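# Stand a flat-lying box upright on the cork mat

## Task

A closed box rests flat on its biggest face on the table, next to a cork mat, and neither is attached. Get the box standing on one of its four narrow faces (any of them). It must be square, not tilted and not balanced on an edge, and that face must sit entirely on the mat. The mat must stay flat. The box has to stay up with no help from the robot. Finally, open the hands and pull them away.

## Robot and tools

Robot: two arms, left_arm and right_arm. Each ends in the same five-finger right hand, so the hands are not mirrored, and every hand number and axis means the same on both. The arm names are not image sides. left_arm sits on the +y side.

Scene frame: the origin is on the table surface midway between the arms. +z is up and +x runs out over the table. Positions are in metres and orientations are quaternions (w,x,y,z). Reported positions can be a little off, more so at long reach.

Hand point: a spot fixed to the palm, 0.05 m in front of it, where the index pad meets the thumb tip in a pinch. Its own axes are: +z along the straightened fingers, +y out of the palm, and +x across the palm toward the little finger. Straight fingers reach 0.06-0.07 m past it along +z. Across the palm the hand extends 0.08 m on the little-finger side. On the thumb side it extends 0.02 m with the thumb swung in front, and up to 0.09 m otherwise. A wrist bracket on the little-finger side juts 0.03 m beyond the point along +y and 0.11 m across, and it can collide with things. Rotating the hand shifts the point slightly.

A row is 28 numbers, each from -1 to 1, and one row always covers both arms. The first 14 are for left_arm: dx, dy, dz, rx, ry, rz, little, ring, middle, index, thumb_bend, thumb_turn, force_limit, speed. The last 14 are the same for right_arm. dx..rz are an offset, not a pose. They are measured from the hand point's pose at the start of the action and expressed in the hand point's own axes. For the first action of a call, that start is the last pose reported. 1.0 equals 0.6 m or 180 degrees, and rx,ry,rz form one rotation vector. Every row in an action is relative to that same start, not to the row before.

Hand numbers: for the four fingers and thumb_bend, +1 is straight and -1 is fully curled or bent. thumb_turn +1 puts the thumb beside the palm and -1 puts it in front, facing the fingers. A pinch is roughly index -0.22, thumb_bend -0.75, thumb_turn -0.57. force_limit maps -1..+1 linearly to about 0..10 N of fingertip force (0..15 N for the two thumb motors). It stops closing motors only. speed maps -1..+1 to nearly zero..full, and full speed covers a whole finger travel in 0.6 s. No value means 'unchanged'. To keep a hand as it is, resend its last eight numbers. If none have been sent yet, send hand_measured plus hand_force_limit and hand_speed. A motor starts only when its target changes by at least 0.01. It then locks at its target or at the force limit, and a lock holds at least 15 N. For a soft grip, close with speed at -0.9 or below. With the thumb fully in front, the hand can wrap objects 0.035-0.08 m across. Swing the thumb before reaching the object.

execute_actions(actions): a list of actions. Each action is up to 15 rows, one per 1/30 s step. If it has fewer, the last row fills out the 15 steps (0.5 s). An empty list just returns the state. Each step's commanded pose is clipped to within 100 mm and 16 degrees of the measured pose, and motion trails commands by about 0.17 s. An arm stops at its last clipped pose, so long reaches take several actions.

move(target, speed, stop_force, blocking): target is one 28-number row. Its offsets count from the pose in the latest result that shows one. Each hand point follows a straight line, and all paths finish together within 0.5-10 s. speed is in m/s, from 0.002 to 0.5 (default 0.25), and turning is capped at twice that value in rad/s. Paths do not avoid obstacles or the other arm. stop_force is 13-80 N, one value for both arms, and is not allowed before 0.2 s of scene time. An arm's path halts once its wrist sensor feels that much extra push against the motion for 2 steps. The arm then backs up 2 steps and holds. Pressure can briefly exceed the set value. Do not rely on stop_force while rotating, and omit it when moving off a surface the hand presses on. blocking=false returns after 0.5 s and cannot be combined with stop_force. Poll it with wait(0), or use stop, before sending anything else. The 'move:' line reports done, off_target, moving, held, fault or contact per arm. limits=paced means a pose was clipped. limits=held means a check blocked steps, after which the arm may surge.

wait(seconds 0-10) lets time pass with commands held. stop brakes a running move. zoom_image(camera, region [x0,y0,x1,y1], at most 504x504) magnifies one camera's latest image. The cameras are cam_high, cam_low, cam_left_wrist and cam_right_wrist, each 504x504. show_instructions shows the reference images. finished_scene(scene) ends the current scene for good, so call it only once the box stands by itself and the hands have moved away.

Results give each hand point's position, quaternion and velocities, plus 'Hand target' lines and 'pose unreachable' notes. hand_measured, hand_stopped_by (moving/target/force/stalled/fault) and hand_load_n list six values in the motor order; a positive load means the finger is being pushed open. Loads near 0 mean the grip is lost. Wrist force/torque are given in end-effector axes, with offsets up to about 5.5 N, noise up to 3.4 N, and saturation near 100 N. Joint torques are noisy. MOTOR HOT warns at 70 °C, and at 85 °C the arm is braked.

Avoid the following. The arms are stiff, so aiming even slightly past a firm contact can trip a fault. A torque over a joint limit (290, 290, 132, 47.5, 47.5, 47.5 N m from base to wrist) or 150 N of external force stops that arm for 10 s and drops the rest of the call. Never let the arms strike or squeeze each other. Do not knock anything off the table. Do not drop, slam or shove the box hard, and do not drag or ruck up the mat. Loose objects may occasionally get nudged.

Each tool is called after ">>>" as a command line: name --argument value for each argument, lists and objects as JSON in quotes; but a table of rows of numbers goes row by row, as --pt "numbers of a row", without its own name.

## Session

>>> execute_actions --actions '[]'

Scene clock: 0.00 s.
left_arm: end_effector_position=(-0.2381, +1.0634, +0.5802) hand_measured=(+1.000, +1.000, +1.000, +1.000, +1.000, +1.000) hand_load_n=(+0.0, +0.0, +0.0, +0.0, +0.0, +0.0) hand_stopped_by=(target, target, target, target, target, target) hand_force_limit=0.00 hand_speed=-0.80 end_effector_quat_wxyz=(-0.034, +0.758, -0.651, -0.008) end_effector_velocity=(+0.000, -0.000, +0.000) end_effector_angular_velocity=(+0.000, -0.001, -0.000) | right_arm: end_effector_position=(+0.1333, -1.1015, +0.5823) hand_measured=(+1.000, +1.000, +1.000, +1.000, +1.000, +1.000) hand_load_n=(+0.0, +0.0, +0.0, +0.0, +0.0, +0.0) hand_stopped_by=(target, target, target, target, target, target) hand_force_limit=0.00 hand_speed=-0.80 end_effector_quat_wxyz=(+0.054, +0.705, +0.705, +0.057) end_effector_velocity=(+0.000, +0.000, +0.000) end_effector_angular_velocity=(+0.000, -0.000, -0.000)
Joint positions: left_arm=[ 1.441 -1.46   1.346  1.622  1.601 -1.75 ] | right_arm=[-1.965 -1.424  1.35   1.711  1.428 -1.984]
Joint velocities: left_arm=[-0.    -0.001 -0.     0.001  0.001 -0.   ] | right_arm=[-0.    -0.001  0.001  0.    -0.    -0.   ]
Joint torques (N m, as the arm reports them, + toward a larger angle): no reading
Wrist force (N, on the end effector, along its own x y z axes, offset not removed): no reading
Wrist torque (N m, same axes, about the end effector's origin, offset not removed): no reading
Hand target (left_arm): -0.238, +1.063, +0.580; -0.034, +0.758, -0.651, -0.008
Hand target (right_arm): +0.133, -1.101, +0.582; +0.054, +0.705, +0.705, +0.057

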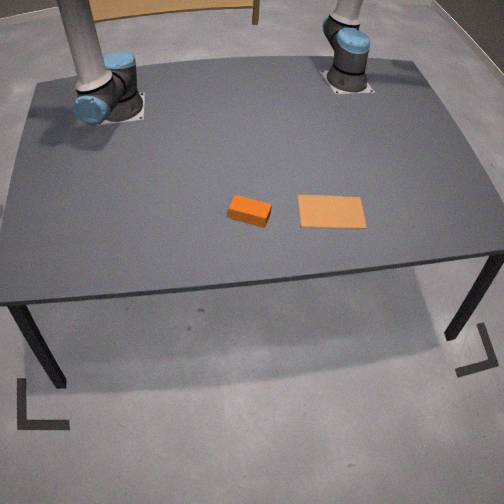

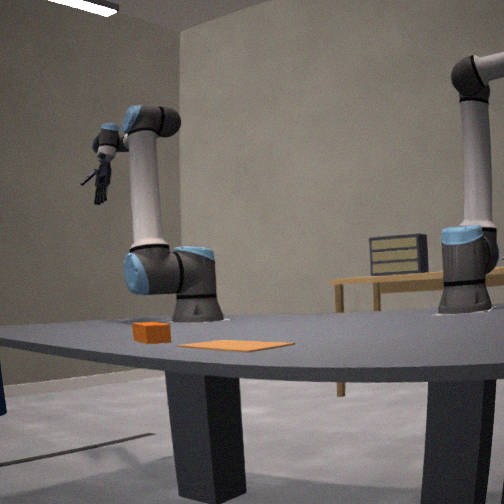

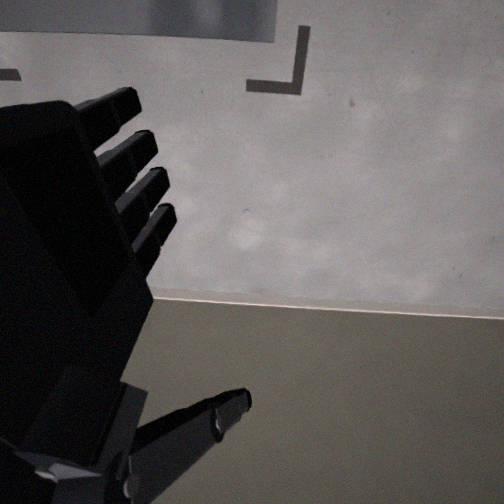

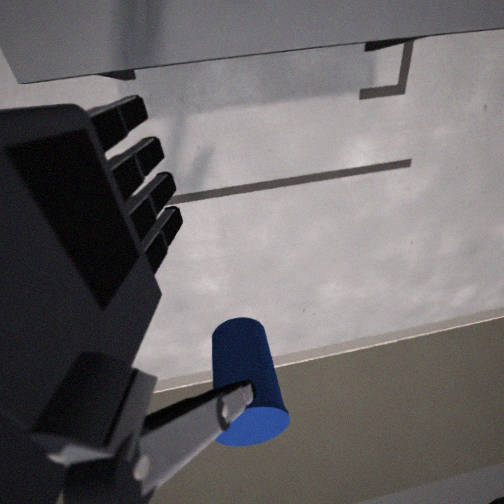

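>>> move --target '[0.593,-0.895,0.222,-0.013,0.018,0,1,1,1,1,1,-1,0,0,0,0,0,0,0,0,1,1,1,1,1,1,0,-0.8]' --speed 0.4

>>> move --target '[0.968,-0.275,0.25,0,0,0.172,1,1,1,1,1,-1,0,0,0,0,0,0,0,0,1,1,1,1,1,1,0,-0.8]' --speed 0.4

>>> move --target '[0.392,-0.41,0.333,0.31,0,0,1,1,1,1,1,-1,0,0,0,0,0,0,0,0,1,1,1,1,1,1,0,-0.8]' --speed 0.3

Scene clock: 16.63 s.
left_arm: end_effector_position=(+0.3497, +0.8005, +0.4484) hand_measured=(+1.000, +1.000, +1.000, +1.000, +1.000, -1.000) hand_load_n=(+0.0, +0.0, +0.0, +0.0, +0.0, +0.0) hand_stopped_by=(target, target, target, target, target, target) hand_force_limit=0.00 hand_speed=0.00 end_effector_quat_wxyz=(+0.001, +0.759, -0.651, +0.001) end_effector_velocity=(+0.002, -0.001, -0.000) end_effector_angular_velocity=(-0.001, -0.000, +0.002) | right_arm: end_effector_position=(+0.1333, -1.1015, +0.5823) hand_measured=(+1.000, +1.000, +1.000, +1.000, +1.000, +1.000) hand_load_n=(+0.0, +0.0, +0.0, +0.0, +0.0, +0.0) hand_stopped_by=(target, target, target, target, target, target) hand_force_limit=0.00 hand_speed=-0.80 end_effector_quat_wxyz=(+0.054, +0.705, +0.705, +0.057) end_effector_velocity=(-0.000, +0.000, +0.001) end_effector_angular_velocity=(-0.001, +0.001, -0.000)
Joint positions: left_arm=[ 0.114 -1.509  1.644  1.436  1.574 -3.076] | right_arm=[-1.965 -1.424  1.35   1.711  1.428 -1.984]
Joint velocities: left_arm=[-0.001  0.003 -0.002 -0.001  0.001 -0.003] | right_arm=[-0.    -0.001 -0.001 -0.    -0.     0.   ]
Joint torques (N m, as the arm reports them, + toward a larger angle): left_arm=[ -4.59 -32.14 -47.5    1.17  -3.94  -4.38] | right_arm=[  3.48 -41.23 -36.25   4.1   -0.76  -0.56]
Wrist force (N, on the end effector, along its own x y z axes, offset not removed): left_arm=[1.1 -3.2 1.4] | right_arm=[0.3 3.6 -1.0]
Wrist torque (N m, same axes, about the end effector's origin, offset not removed): left_arm=[-0.47 -0.41 0.09] | right_arm=[0.62 -0.03 -0.02]
Hand target (left_arm): +0.350, +0.800, +0.448; +0.001, +0.759, -0.651, +0.001
Hand target (right_arm): +0.133, -1.101, +0.582; +0.054, +0.705, +0.705, +0.057
Off the commanded pose (left_arm): 0.001 m, 0 deg.
Off the commanded pose (right_arm): 0.000 m, 0 deg.
move: done

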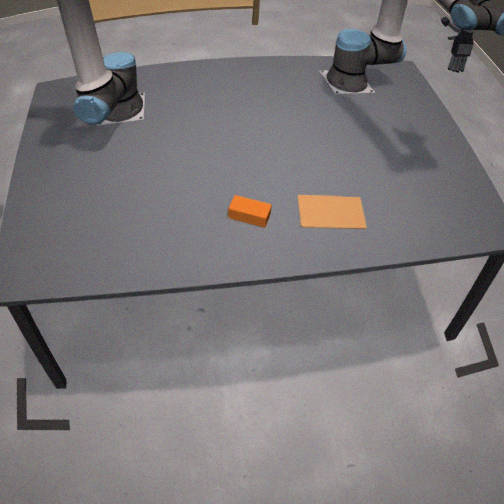

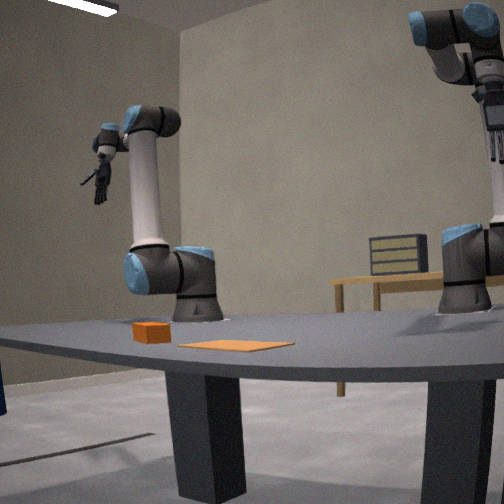

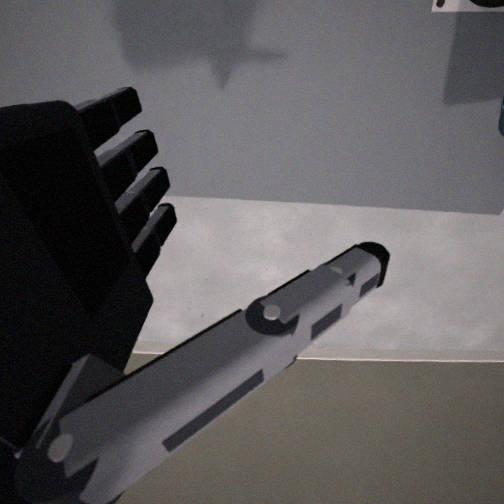

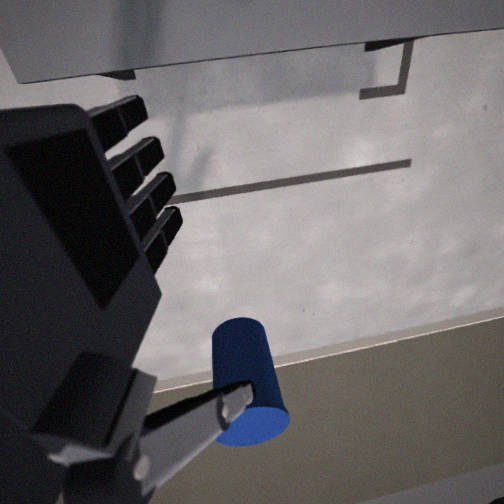

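Scene clock: 19.00 s.
left_arm: end_effector_position=(+0.5998, +0.2512, +0.2995) hand_measured=(+1.000, +1.000, +1.000, +1.000, +1.000, -1.000) hand_load_n=(+0.0, +0.0, +0.0, +0.0, +0.0, +0.0) hand_stopped_by=(target, target, target, target, target, target) hand_force_limit=0.00 hand_speed=0.00 end_effector_quat_wxyz=(-0.002, -0.558, +0.830, -0.002) end_effector_velocity=(+0.001, -0.002, -0.001) end_effector_angular_velocity=(-0.001, +0.002, -0.000) | right_arm: end_effector_position=(+0.1333, -1.1015, +0.5823) hand_measured=(+1.000, +1.000, +1.000, +1.000, +1.000, +1.000) hand_load_n=(+0.0, +0.0, +0.0, +0.0, +0.0, +0.0) hand_stopped_by=(target, target, target, target, target, target) hand_force_limit=0.00 hand_speed=-0.80 end_effector_quat_wxyz=(+0.054, +0.705, +0.705, +0.057) end_effector_velocity=(+0.001, +0.000, +0.000) end_effector_angular_velocity=(-0.000, +0.001, +0.001)
Joint positions: left_arm=[-0.772 -1.094  1.374  1.288  1.575 -3.422] | right_arm=[-1.965 -1.424  1.35   1.711  1.428 -1.984]
Joint velocities: left_arm=[-0.     0.004 -0.005  0.002  0.002 -0.   ] | right_arm=[ 0.001 -0.     0.    -0.     0.    -0.   ]
Joint torques (N m, as the arm reports them, + toward a larger angle): left_arm=[ -6.18 -65.62 -46.08   5.8    3.95   4.21] | right_arm=[ -0.55 -42.9  -35.43   3.97  -0.57  -0.8 ]
Wrist force (N, on the end effector, along its own x y z axes, offset not removed): left_arm=[2.3 -3.0 2.5] | right_arm=[1.5 3.6 0.6]
Wrist torque (N m, same axes, about the end effector's origin, offset not removed): left_arm=[-0.50 -0.53 0.22] | right_arm=[0.58 -0.30 0.06]
Hand target (left_arm): +0.600, +0.251, +0.299; -0.002, -0.557, +0.830, -0.002
Hand target (right_arm): +0.133, -1.101, +0.582; +0.054, +0.705, +0.705, +0.057
Off the commanded pose (left_arm): 0.002 m, 0 deg.
Off the commanded pose (right_arm): 0.000 m, 0 deg.
move: done

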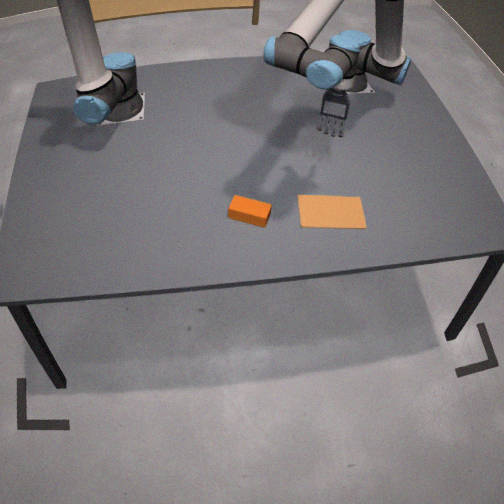

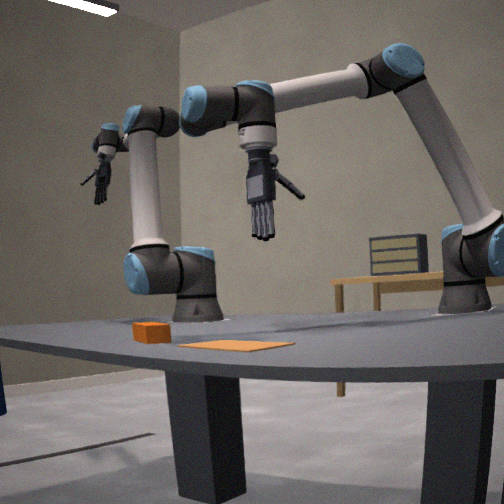

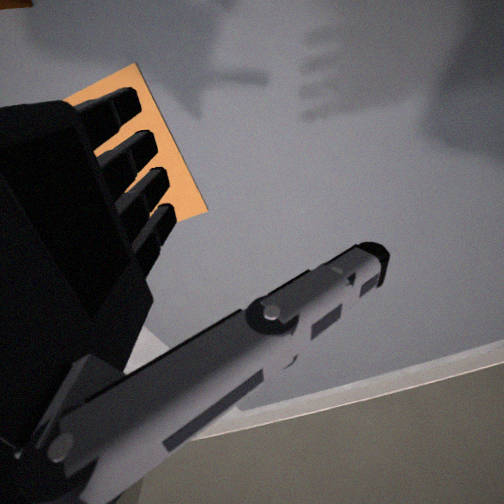

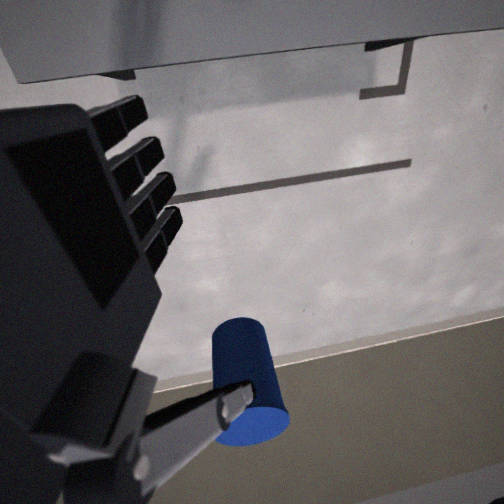

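Scene clock: 21.37 s.
left_arm: end_effector_position=(+0.7380, -0.0602, +0.1008) hand_measured=(+1.000, +1.000, +1.000, +1.000, +1.000, -1.000) hand_load_n=(+0.0, +0.0, +0.0, +0.0, +0.0, +0.0) hand_stopped_by=(target, target, target, target, target, target) hand_force_limit=0.00 hand_speed=0.00 end_effector_quat_wxyz=(+0.259, -0.493, +0.733, -0.390) end_effector_velocity=(+0.001, -0.001, -0.002) end_effector_angular_velocity=(+0.000, -0.005, +0.001) | right_arm: end_effector_position=(+0.1333, -1.1015, +0.5823) hand_measured=(+1.000, +1.000, +1.000, +1.000, +1.000, +1.000) hand_load_n=(+0.0, +0.0, +0.0, +0.0, +0.0, +0.0) hand_stopped_by=(target, target, target, target, target, target) hand_force_limit=0.00 hand_speed=-0.80 end_effector_quat_wxyz=(+0.054, +0.705, +0.705, +0.057) end_effector_velocity=(-0.000, -0.000, +0.000) end_effector_angular_velocity=(-0.001, +0.001, +0.000)
Joint positions: left_arm=[-1.067 -0.978  1.519  0.137  1.108 -3.494] | right_arm=[-1.965 -1.424  1.35   1.711  1.428 -1.984]
Joint velocities: left_arm=[-0.001  0.003  0.001 -0.008 -0.004  0.003] | right_arm=[ 0.     0.    -0.001 -0.     0.001 -0.   ]
Joint torques (N m, as the arm reports them, + toward a larger angle): left_arm=[ -6.   -73.53 -20.57  -0.94  -4.25   4.63] | right_arm=[  0.38 -39.35 -35.71   4.16  -0.72  -0.67]
Wrist force (N, on the end effector, along its own x y z axes, offset not removed): left_arm=[3.1 -1.4 -0.1] | right_arm=[1.7 2.8 0.5]
Wrist torque (N m, same axes, about the end effector's origin, offset not removed): left_arm=[-0.07 -0.67 0.36] | right_arm=[0.39 -0.32 0.06]
Hand target (left_arm): +0.738, -0.060, +0.101; +0.259, -0.493, +0.733, -0.390
Hand target (right_arm): +0.133, -1.101, +0.582; +0.054, +0.705, +0.705, +0.057
Off the commanded pose (left_arm): 0.001 m, 0 deg.
Off the commanded pose (right_arm): 0.000 m, 0 deg.
move: done

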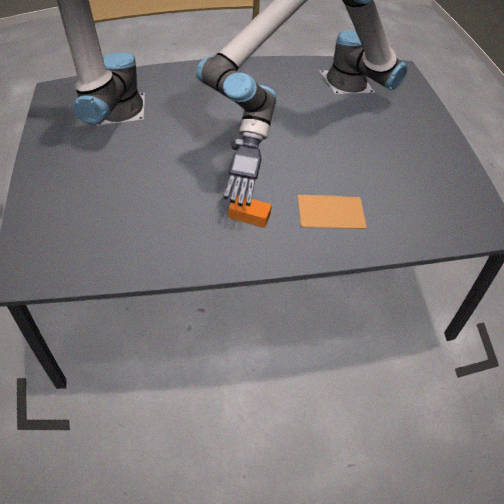

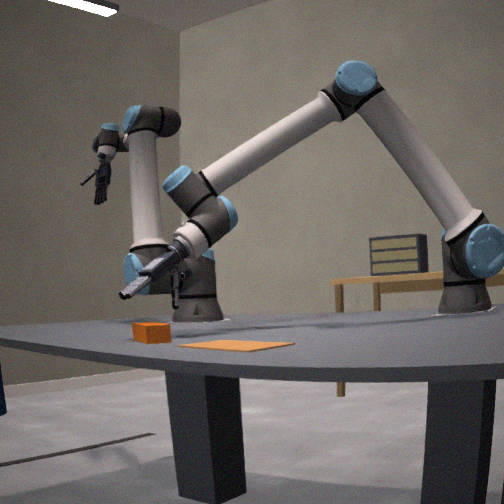

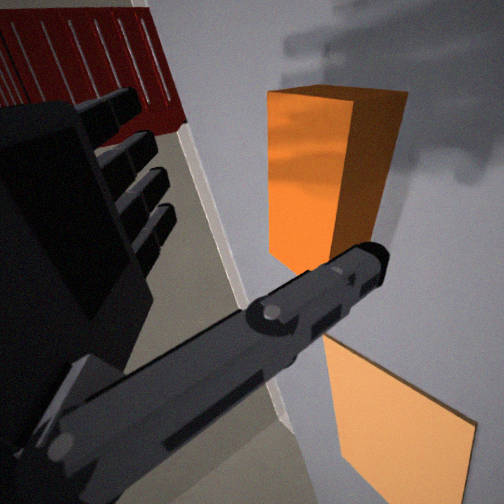

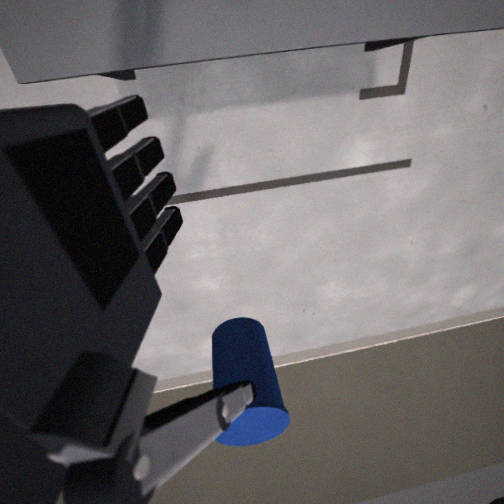

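Looks good; descend to ~0.04.

>>> move --target '[-0.015,0.083,0.056,0,0,0,1,1,1,1,1,-1,0,0,0,0,0,0,0,0,1,1,1,1,1,1,0,-0.8]' --speed 0.05 --stop_force 15

>>> zoom_image --camera "cam_low" --region '[80,240,280,380]'

Scene clock: 27.53 s.
left_arm: end_effector_position=(+0.7411, -0.0520, +0.0410) hand_measured=(+1.000, +1.000, +1.000, +1.000, +1.000, -1.000) hand_load_n=(+0.0, +0.0, +0.0, +0.0, +0.0, +0.0) hand_stopped_by=(target, target, target, target, target, target) hand_force_limit=0.00 hand_speed=0.00 end_effector_quat_wxyz=(+0.259, -0.493, +0.733, -0.390) end_effector_velocity=(+0.001, +0.002, -0.002) end_effector_angular_velocity=(-0.000, -0.001, +0.002) | right_arm: end_effector_position=(+0.1333, -1.1015, +0.5823) hand_measured=(+1.000, +1.000, +1.000, +1.000, +1.000, +1.000) hand_load_n=(+0.0, +0.0, +0.0, +0.0, +0.0, +0.0) hand_stopped_by=(target, target, target, target, target, target) hand_force_limit=0.00 hand_speed=-0.80 end_effector_quat_wxyz=(+0.054, +0.705, +0.705, +0.057) end_effector_velocity=(-0.000, -0.000, +0.000) end_effector_angular_velocity=(-0.001, +0.000, -0.000)
Joint positions: left_arm=[-1.057 -0.929  1.559  0.046  1.116 -3.487] | right_arm=[-1.965 -1.424  1.35   1.711  1.428 -1.984]
Joint velocities: left_arm=[ 0.002  0.001  0.001 -0.004 -0.001  0.   ] | right_arm=[-0.     0.    -0.001 -0.    -0.    -0.   ]
Joint torques (N m, as the arm reports them, + toward a larger angle): left_arm=[ 15.68 -69.83 -18.95  -1.34   3.53   4.36] | right_arm=[  1.34 -42.41 -35.76   4.41  -0.95  -0.37]
Wrist force (N, on the end effector, along its own x y z axes, offset not removed): left_arm=[3.8 -1.6 3.3] | right_arm=[0.3 4.7 0.7]
Wrist torque (N m, same axes, about the end effector's origin, offset not removed): left_arm=[-0.22 -0.85 0.35] | right_arm=[0.61 -0.12 -0.01]
Hand target (left_arm): +0.741, -0.052, +0.041; +0.259, -0.493, +0.733, -0.390
Hand target (right_arm): +0.133, -1.101, +0.582; +0.054, +0.705, +0.705, +0.057
Off the commanded pose (left_arm): 0.000 m, 0 deg.
Off the commanded pose (right_arm): 0.000 m, 0 deg.
move: done

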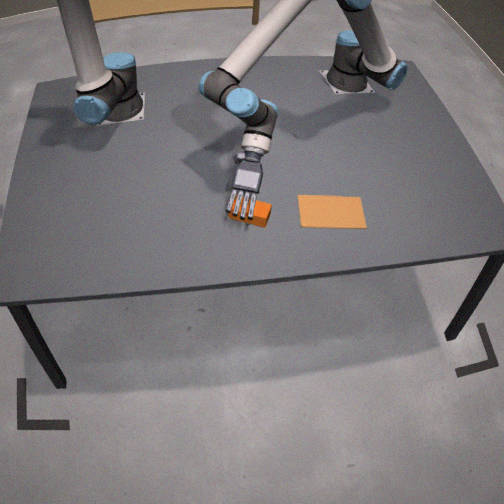

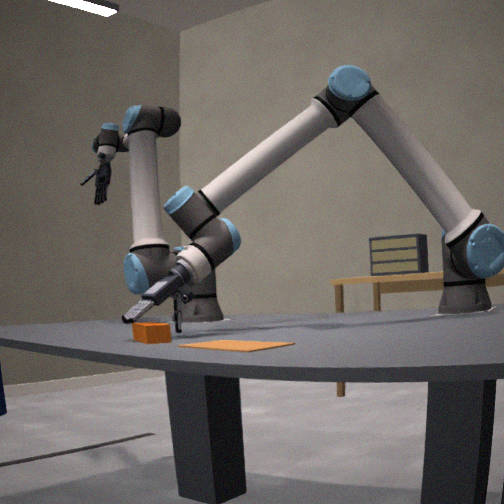

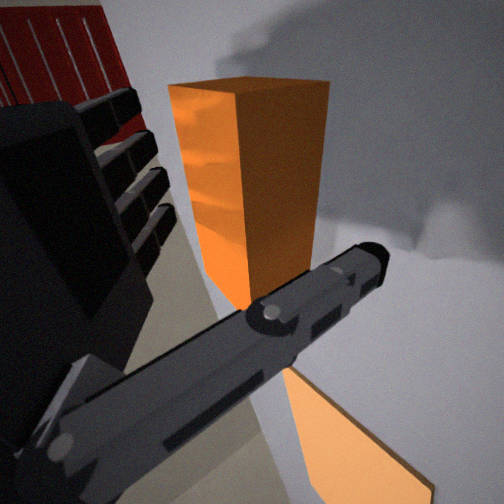

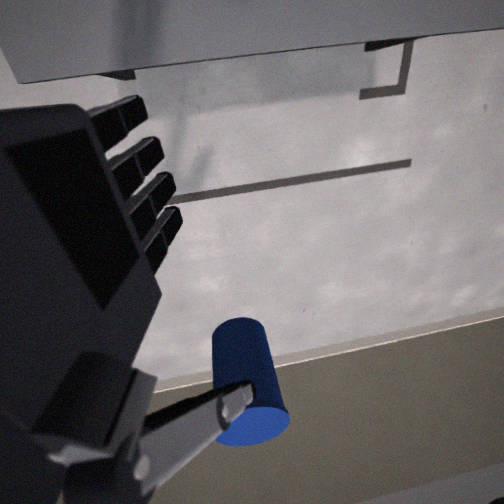

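Region (80, 240, 280, 380) of cam_low's 504x504 image, scaled by 2.520, with more detail than that image has; it fills the top 353 rows of this view, and the rest is white.

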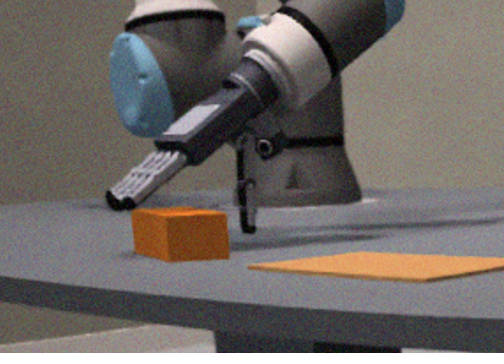

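>>> move --target '[0,-0.015,0.04,0,0,0,1,1,1,1,1,-1,0,0,0,0,0,0,0,0,1,1,1,1,1,1,0,-0.8]' --speed 0.05

>>> move --target '[0,0,0,0,0,0,-0.6,-0.6,-0.6,-0.6,0.5,-1,0.4,-0.6,0,0,0,0,0,0,1,1,1,1,1,1,0,-0.8]'

>>> move --target '[0,-0.17,-0.115,0,0,0,-0.6,-0.6,-0.7,-0.7,0.5,-1,0.4,-0.9,0,0,0,0,0,0,1,1,1,1,1,1,0,-0.8]' --speed 0.08

Scene clock: 39.77 s.
left_arm: end_effector_position=(+0.7639, -0.0613, +0.0350) hand_measured=(+1.000, +1.000, +1.000, +1.000, +1.000, -1.000) hand_load_n=(+0.0, +0.0, +0.0, +0.0, +0.0, +0.0) hand_stopped_by=(target, target, target, target, target, target) hand_force_limit=0.00 hand_speed=0.00 end_effector_quat_wxyz=(+0.259, -0.493, +0.733, -0.390) end_effector_velocity=(+0.002, -0.001, -0.002) end_effector_angular_velocity=(+0.002, +0.001, +0.001) | right_arm: end_effector_position=(+0.1333, -1.1015, +0.5823) hand_measured=(+1.000, +1.000, +1.000, +1.000, +1.000, +1.000) hand_load_n=(+0.0, +0.0, +0.0, +0.0, +0.0, +0.0) hand_stopped_by=(target, target, target, target, target, target) hand_force_limit=0.00 hand_speed=-0.80 end_effector_quat_wxyz=(+0.054, +0.705, +0.705, +0.057) end_effector_velocity=(+0.000, -0.000, -0.000) end_effector_angular_velocity=(+0.000, -0.000, +0.001)
Joint positions: left_arm=[-1.04  -0.892  1.505  0.058  1.129 -3.475] | right_arm=[-1.965 -1.424  1.35   1.711  1.428 -1.984]
Joint velocities: left_arm=[ 0.001  0.005 -0.006  0.002  0.     0.   ] | right_arm=[ 0.001  0.001  0.    -0.     0.    -0.   ]
Joint torques (N m, as the arm reports them, + toward a larger angle): left_arm=[ 17.07 -77.87 -43.08   2.98   3.09   4.44] | right_arm=[  0.72 -41.37 -36.01   4.52  -0.31  -0.39]
Wrist force (N, on the end effector, along its own x y z axes, offset not removed): left_arm=[0.9 -2.3 2.4] | right_arm=[0.4 2.1 -1.5]
Wrist torque (N m, same axes, about the end effector's origin, offset not removed): left_arm=[-0.29 -0.42 0.14] | right_arm=[0.44 -0.06 -0.02]
Hand target (left_arm): +0.764, -0.061, +0.035; +0.259, -0.493, +0.733, -0.390
Hand target (right_arm): +0.133, -1.101, +0.582; +0.054, +0.705, +0.705, +0.057
Off the commanded pose (left_arm): 0.000 m, 0 deg.
Off the commanded pose (right_arm): 0.000 m, 0 deg.
move: done

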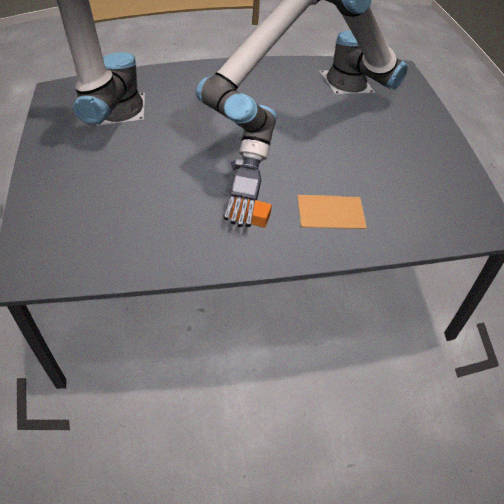

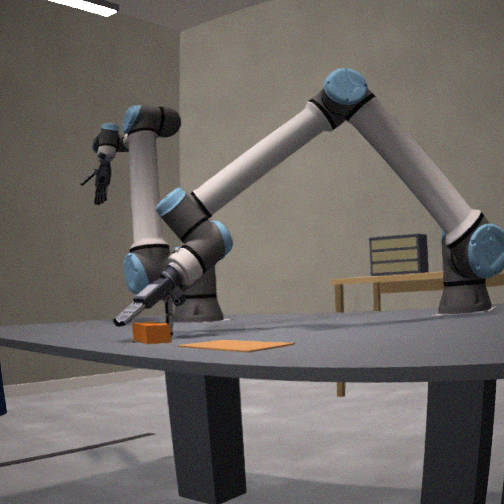

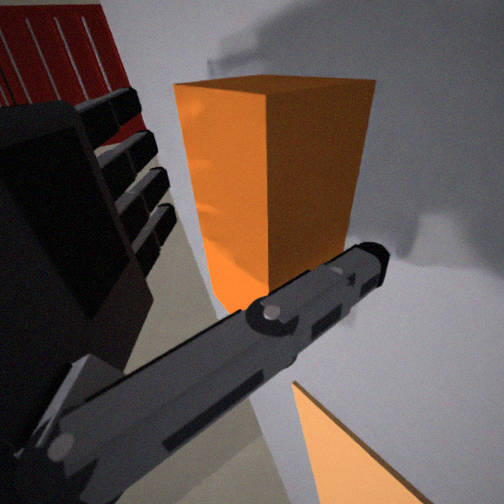

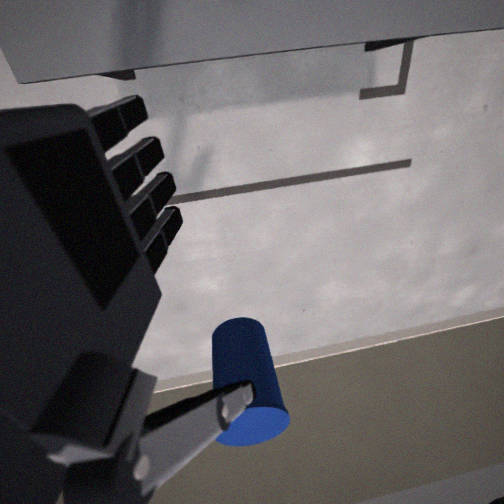

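Scene clock: 41.33 s.
left_arm: end_effector_position=(+0.7639, -0.0613, +0.0351) hand_measured=(+0.138, +0.186, +0.226, +0.250, +0.532, -1.000) hand_load_n=(+7.0, +6.5, +2.0, +2.5, +15.0, +5.5) hand_stopped_by=(force, force, force, force, force, target) hand_force_limit=0.40 hand_speed=-0.60 end_effector_quat_wxyz=(+0.259, -0.493, +0.733, -0.390) end_effector_velocity=(+0.000, +0.000, -0.000) end_effector_angular_velocity=(-0.000, +0.000, +0.000) | right_arm: end_effector_position=(+0.1333, -1.1015, +0.5823) hand_measured=(+1.000, +1.000, +1.000, +1.000, +1.000, +1.000) hand_load_n=(+0.0, +0.0, +0.0, +0.0, +0.0, +0.0) hand_stopped_by=(target, target, target, target, target, target) hand_force_limit=0.00 hand_speed=-0.80 end_effector_quat_wxyz=(+0.054, +0.705, +0.705, +0.057) end_effector_velocity=(-0.000, +0.000, -0.000) end_effector_angular_velocity=(+0.000, +0.000, -0.000)
Joint positions: left_arm=[-1.04  -0.893  1.505  0.058  1.129 -3.475] | right_arm=[-1.965 -1.424  1.35   1.711  1.428 -1.984]
Joint velocities: left_arm=[ 0.001  0.     0.    -0.     0.     0.   ] | right_arm=[-0.  0.  0.  0.  0.  0.]
Joint torques (N m, as the arm reports them, + toward a larger angle): left_arm=[ -2.91 -85.82 -18.46   0.28  -3.72  -3.31] | right_arm=[  1.47 -42.72 -35.81   4.37  -0.64  -0.52]
Wrist force (N, on the end effector, along its own x y z axes, offset not removed): left_arm=[4.6 -11.0 -4.8] | right_arm=[1.7 4.1 -0.3]
Wrist torque (N m, same axes, about the end effector's origin, offset not removed): left_arm=[-0.80 -0.61 0.15] | right_arm=[0.63 -0.29 0.12]
Hand target (left_arm): +0.764, -0.061, +0.035; +0.259, -0.493, +0.733, -0.390
Hand target (right_arm): +0.133, -1.101, +0.582; +0.054, +0.705, +0.705, +0.057
Off the commanded pose (left_arm): 0.000 m, 0 deg.
Off the commanded pose (right_arm): 0.000 m, 0 deg.
move: done

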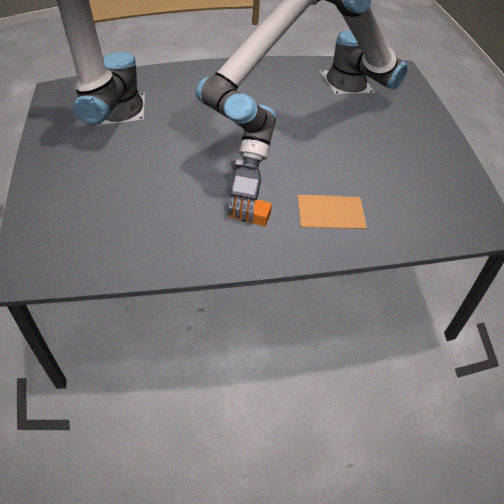

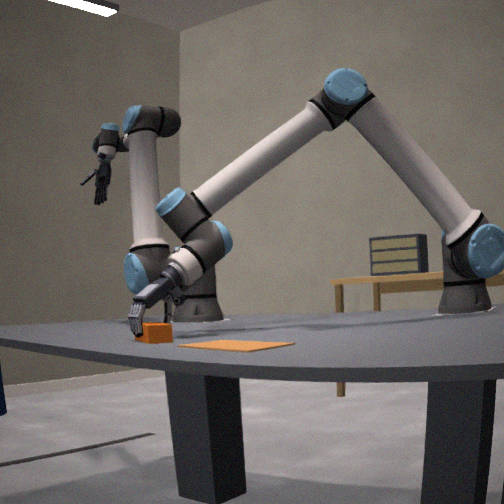

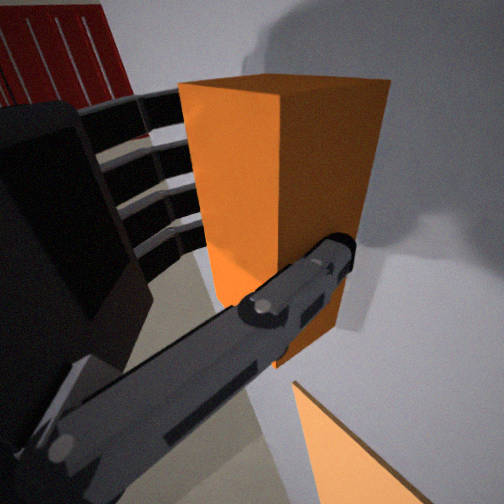

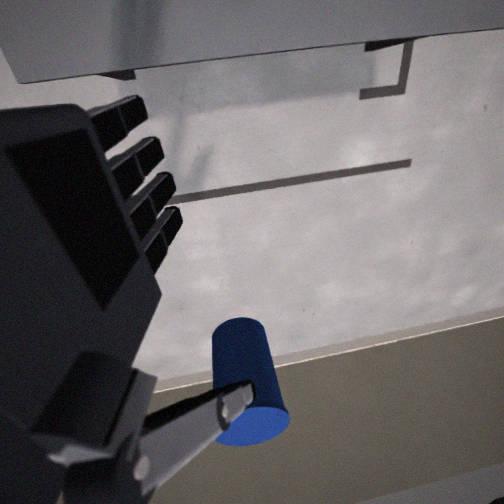

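Scene clock: 43.37 s.
left_arm: end_effector_position=(+0.7643, -0.0611, +0.1578) hand_measured=(+0.138, +0.186, +0.208, +0.224, +0.536, -1.000) hand_load_n=(+3.5, +2.5, +7.0, +7.5, +20.5, +3.0) hand_stopped_by=(force, force, force, force, force, target) hand_force_limit=0.40 hand_speed=-0.90 end_effector_quat_wxyz=(+0.259, -0.493, +0.733, -0.390) end_effector_velocity=(-0.000, -0.000, +0.003) end_effector_angular_velocity=(+0.000, +0.000, -0.000) | right_arm: end_effector_position=(+0.1333, -1.1015, +0.5823) hand_measured=(+1.000, +1.000, +1.000, +1.000, +1.000, +1.000) hand_load_n=(+0.0, +0.0, +0.0, +0.0, +0.0, +0.0) hand_stopped_by=(target, target, target, target, target, target) hand_force_limit=0.00 hand_speed=-0.80 end_effector_quat_wxyz=(+0.054, +0.705, +0.705, +0.057) end_effector_velocity=(+0.000, +0.000, +0.000) end_effector_angular_velocity=(+0.001, -0.001, -0.000)
Joint positions: left_arm=[-1.039 -0.993  1.431  0.233  1.129 -3.475] | right_arm=[-1.965 -1.424  1.35   1.711  1.428 -1.984]
Joint velocities: left_arm=[-0.001 -0.002 -0.002  0.005 -0.    -0.001] | right_arm=[-0.     0.     0.     0.001 -0.001  0.   ]
Joint torques (N m, as the arm reports them, + toward a larger angle): left_arm=[ 14.26 -99.64 -47.18   2.93   3.11  -0.73] | right_arm=[  0.56 -41.77 -35.85   4.2   -0.89  -0.77]
Wrist force (N, on the end effector, along its own x y z axes, offset not removed): left_arm=[2.9 0.3 1.4] | right_arm=[0.0 4.2 -0.9]
Wrist torque (N m, same axes, about the end effector's origin, offset not removed): left_arm=[-0.10 -0.61 0.33] | right_arm=[0.75 -0.01 0.01]
Hand target (left_arm): +0.764, -0.061, +0.158; +0.259, -0.493, +0.733, -0.390
Hand target (right_arm): +0.133, -1.101, +0.582; +0.054, +0.705, +0.705, +0.057
Off the commanded pose (left_arm): 0.000 m, 0 deg.
Off the commanded pose (right_arm): 0.000 m, 0 deg.
move: done

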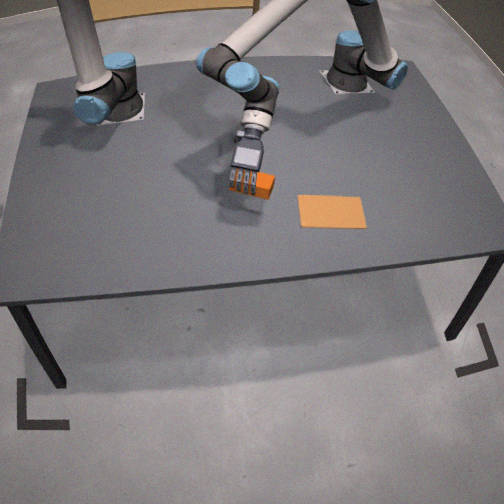

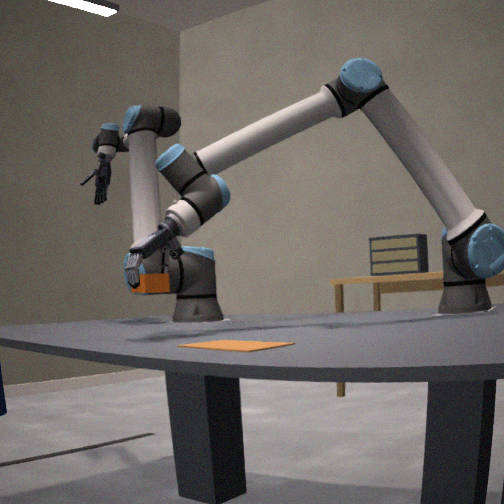

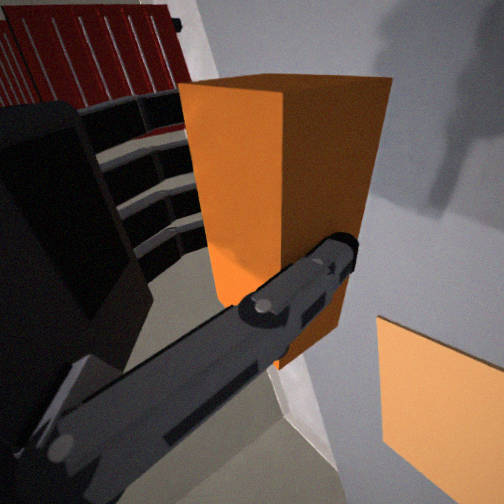

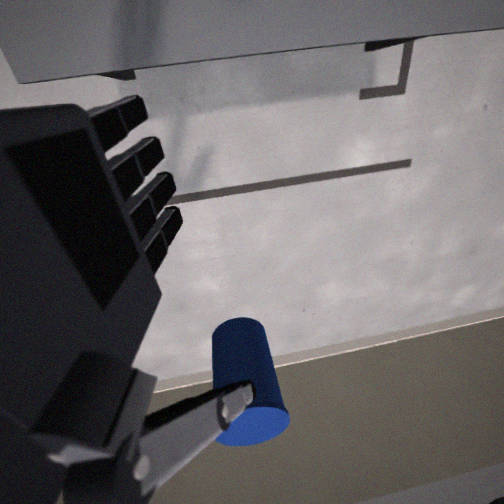

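>>> move --target '[0,0,0,0.19,0,0,-0.6,-0.6,-0.7,-0.7,0.5,-1,0.4,-0.9,0,0,0,0,0,0,1,1,1,1,1,1,0,-0.8]' --speed 0.2

>>> move --target '[-0.405,0.115,-0.153,0,0,-0.5,-0.6,-0.6,-0.7,-0.7,0.5,-1,0.4,-0.9,0,0,0,0,0,0,1,1,1,1,1,1,0,-0.8]' --speed 0.2

Scene clock: 53.67 s.
left_arm: end_effector_position=(+0.7643, -0.0609, +0.1582) hand_measured=(+0.138, +0.186, +0.208, +0.224, +0.536, -1.000) hand_load_n=(+3.5, +2.0, +6.5, +7.0, +20.5, +3.0) hand_stopped_by=(force, force, force, force, force, target) hand_force_limit=0.40 hand_speed=-0.90 end_effector_quat_wxyz=(+0.392, -0.395, +0.587, -0.588) end_effector_velocity=(+0.001, -0.001, -0.001) end_effector_angular_velocity=(-0.005, -0.014, -0.003) | right_arm: end_effector_position=(+0.1333, -1.1015, +0.5823) hand_measured=(+1.000, +1.000, +1.000, +1.000, +1.000, +1.000) hand_load_n=(+0.0, +0.0, +0.0, +0.0, +0.0, +0.0) hand_stopped_by=(target, target, target, target, target, target) hand_force_limit=0.00 hand_speed=-0.80 end_effector_quat_wxyz=(+0.054, +0.705, +0.705, +0.057) end_effector_velocity=(+0.000, +0.000, +0.000) end_effector_angular_velocity=(-0.001, -0.001, +0.000)
Joint positions: left_arm=[-1.099 -1.096  1.84  -0.743  0.966 -3.147] | right_arm=[-1.965 -1.424  1.35   1.711  1.428 -1.984]
Joint velocities: left_arm=[ 0.     0.002  0.007 -0.027  0.003  0.011] | right_arm=[ 0.    -0.     0.     0.    -0.001  0.   ]
Joint torques (N m, as the arm reports them, + toward a larger angle): left_arm=[ -7.7  -62.71 -18.44  -4.05   3.9    4.28] | right_arm=[  1.02 -42.41 -36.25   4.27  -0.68  -0.83]
Wrist force (N, on the end effector, along its own x y z axes, offset not removed): left_arm=[1.9 0.0 0.4] | right_arm=[1.7 1.9 0.4]
Wrist torque (N m, same axes, about the end effector's origin, offset not removed): left_arm=[-0.24 -0.49 0.30] | right_arm=[0.25 -0.30 0.04]
Hand target (left_arm): +0.764, -0.061, +0.158; +0.392, -0.395, +0.586, -0.589
Hand target (right_arm): +0.133, -1.101, +0.582; +0.054, +0.705, +0.705, +0.057
Off the commanded pose (left_arm): 0.000 m, 0 deg.
Off the commanded pose (right_arm): 0.000 m, 0 deg.
move: done

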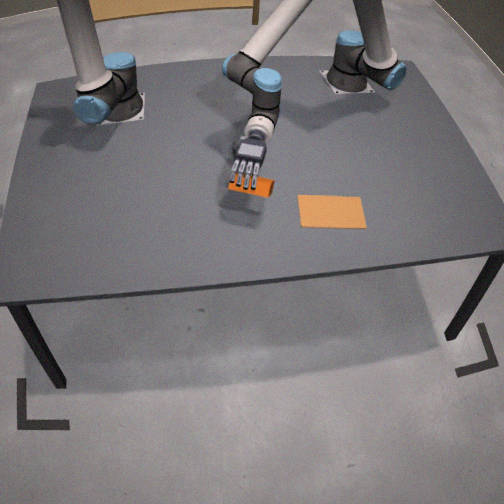

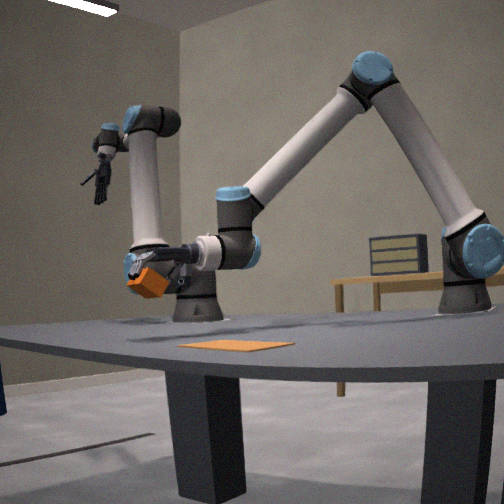

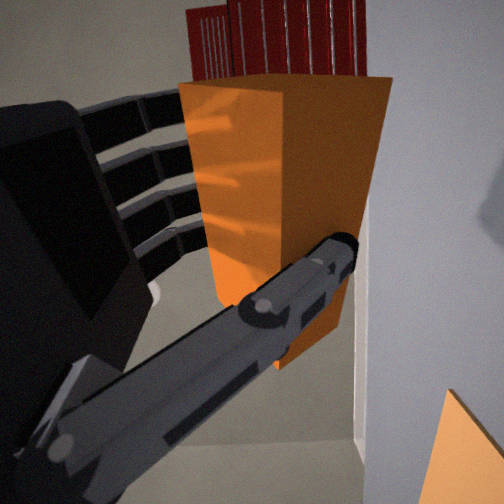

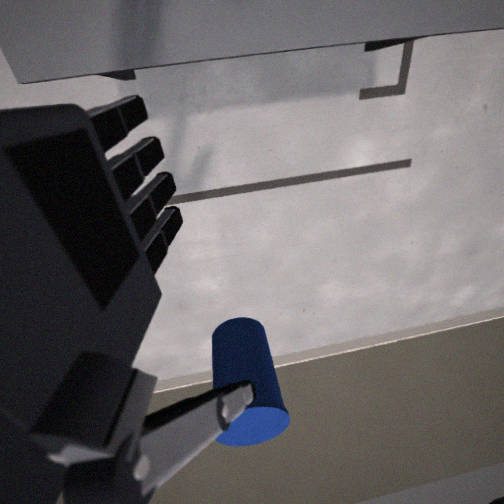

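Scene clock: 58.13 s.
left_arm: end_effector_position=(+0.7710, +0.1985, +0.0890) hand_measured=(+0.138, +0.186, +0.208, +0.224, +0.536, -1.000) hand_load_n=(+3.0, +2.5, +7.0, +8.0, +20.0, +4.0) hand_stopped_by=(force, force, force, force, force, target) hand_force_limit=0.40 hand_speed=-0.90 end_effector_quat_wxyz=(+0.138, +0.694, -0.136, +0.693) end_effector_velocity=(-0.000, +0.001, -0.001) end_effector_angular_velocity=(-0.012, +0.005, -0.002) | right_arm: end_effector_position=(+0.1333, -1.1015, +0.5823) hand_measured=(+1.000, +1.000, +1.000, +1.000, +1.000, +1.000) hand_load_n=(+0.0, +0.0, +0.0, +0.0, +0.0, +0.0) hand_stopped_by=(target, target, target, target, target, target) hand_force_limit=0.00 hand_speed=-0.80 end_effector_quat_wxyz=(+0.054, +0.705, +0.705, +0.057) end_effector_velocity=(-0.000, -0.001, -0.000) end_effector_angular_velocity=(-0.001, +0.001, +0.000)
Joint positions: left_arm=[-0.662 -1.116  2.15  -1.034  1.403 -4.715] | right_arm=[-1.965 -1.424  1.35   1.711  1.428 -1.984]
Joint velocities: left_arm=[ 0.002  0.003  0.001 -0.004  0.005 -0.013] | right_arm=[ 0.     0.001 -0.001 -0.001  0.    -0.   ]
Joint torques (N m, as the arm reports them, + toward a larger angle): left_arm=[ 16.29 -51.85 -11.37  -4.79   3.76  -4.77] | right_arm=[  1.97 -40.48 -34.83   4.35  -0.67  -0.61]
Wrist force (N, on the end effector, along its own x y z axes, offset not removed): left_arm=[-0.8 -1.7 -0.1] | right_arm=[0.6 2.6 -1.7]
Wrist torque (N m, same axes, about the end effector's origin, offset not removed): left_arm=[-0.15 -0.52 0.32] | right_arm=[0.52 -0.04 -0.03]
Hand target (left_arm): +0.771, +0.199, +0.089; +0.138, +0.694, -0.136, +0.693
Hand target (right_arm): +0.133, -1.101, +0.582; +0.054, +0.705, +0.705, +0.057
Off the commanded pose (left_arm): 0.001 m, 0 deg.
Off the commanded pose (right_arm): 0.000 m, 0 deg.
move: done

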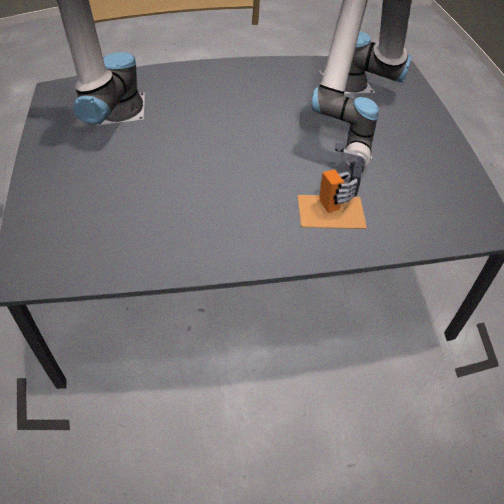

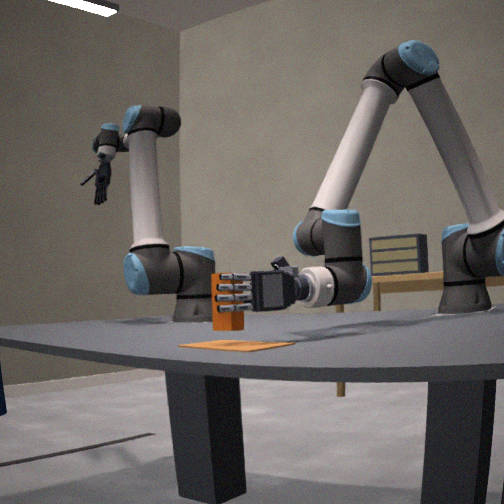

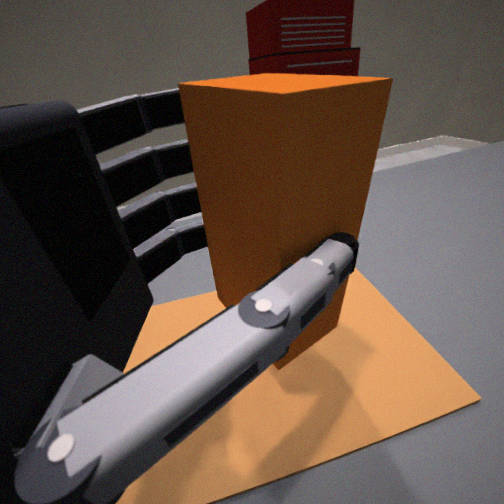

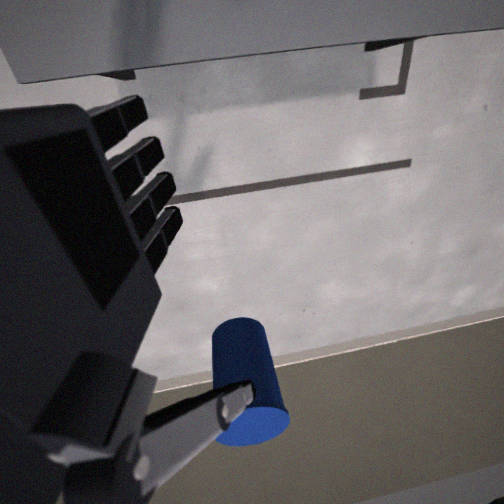

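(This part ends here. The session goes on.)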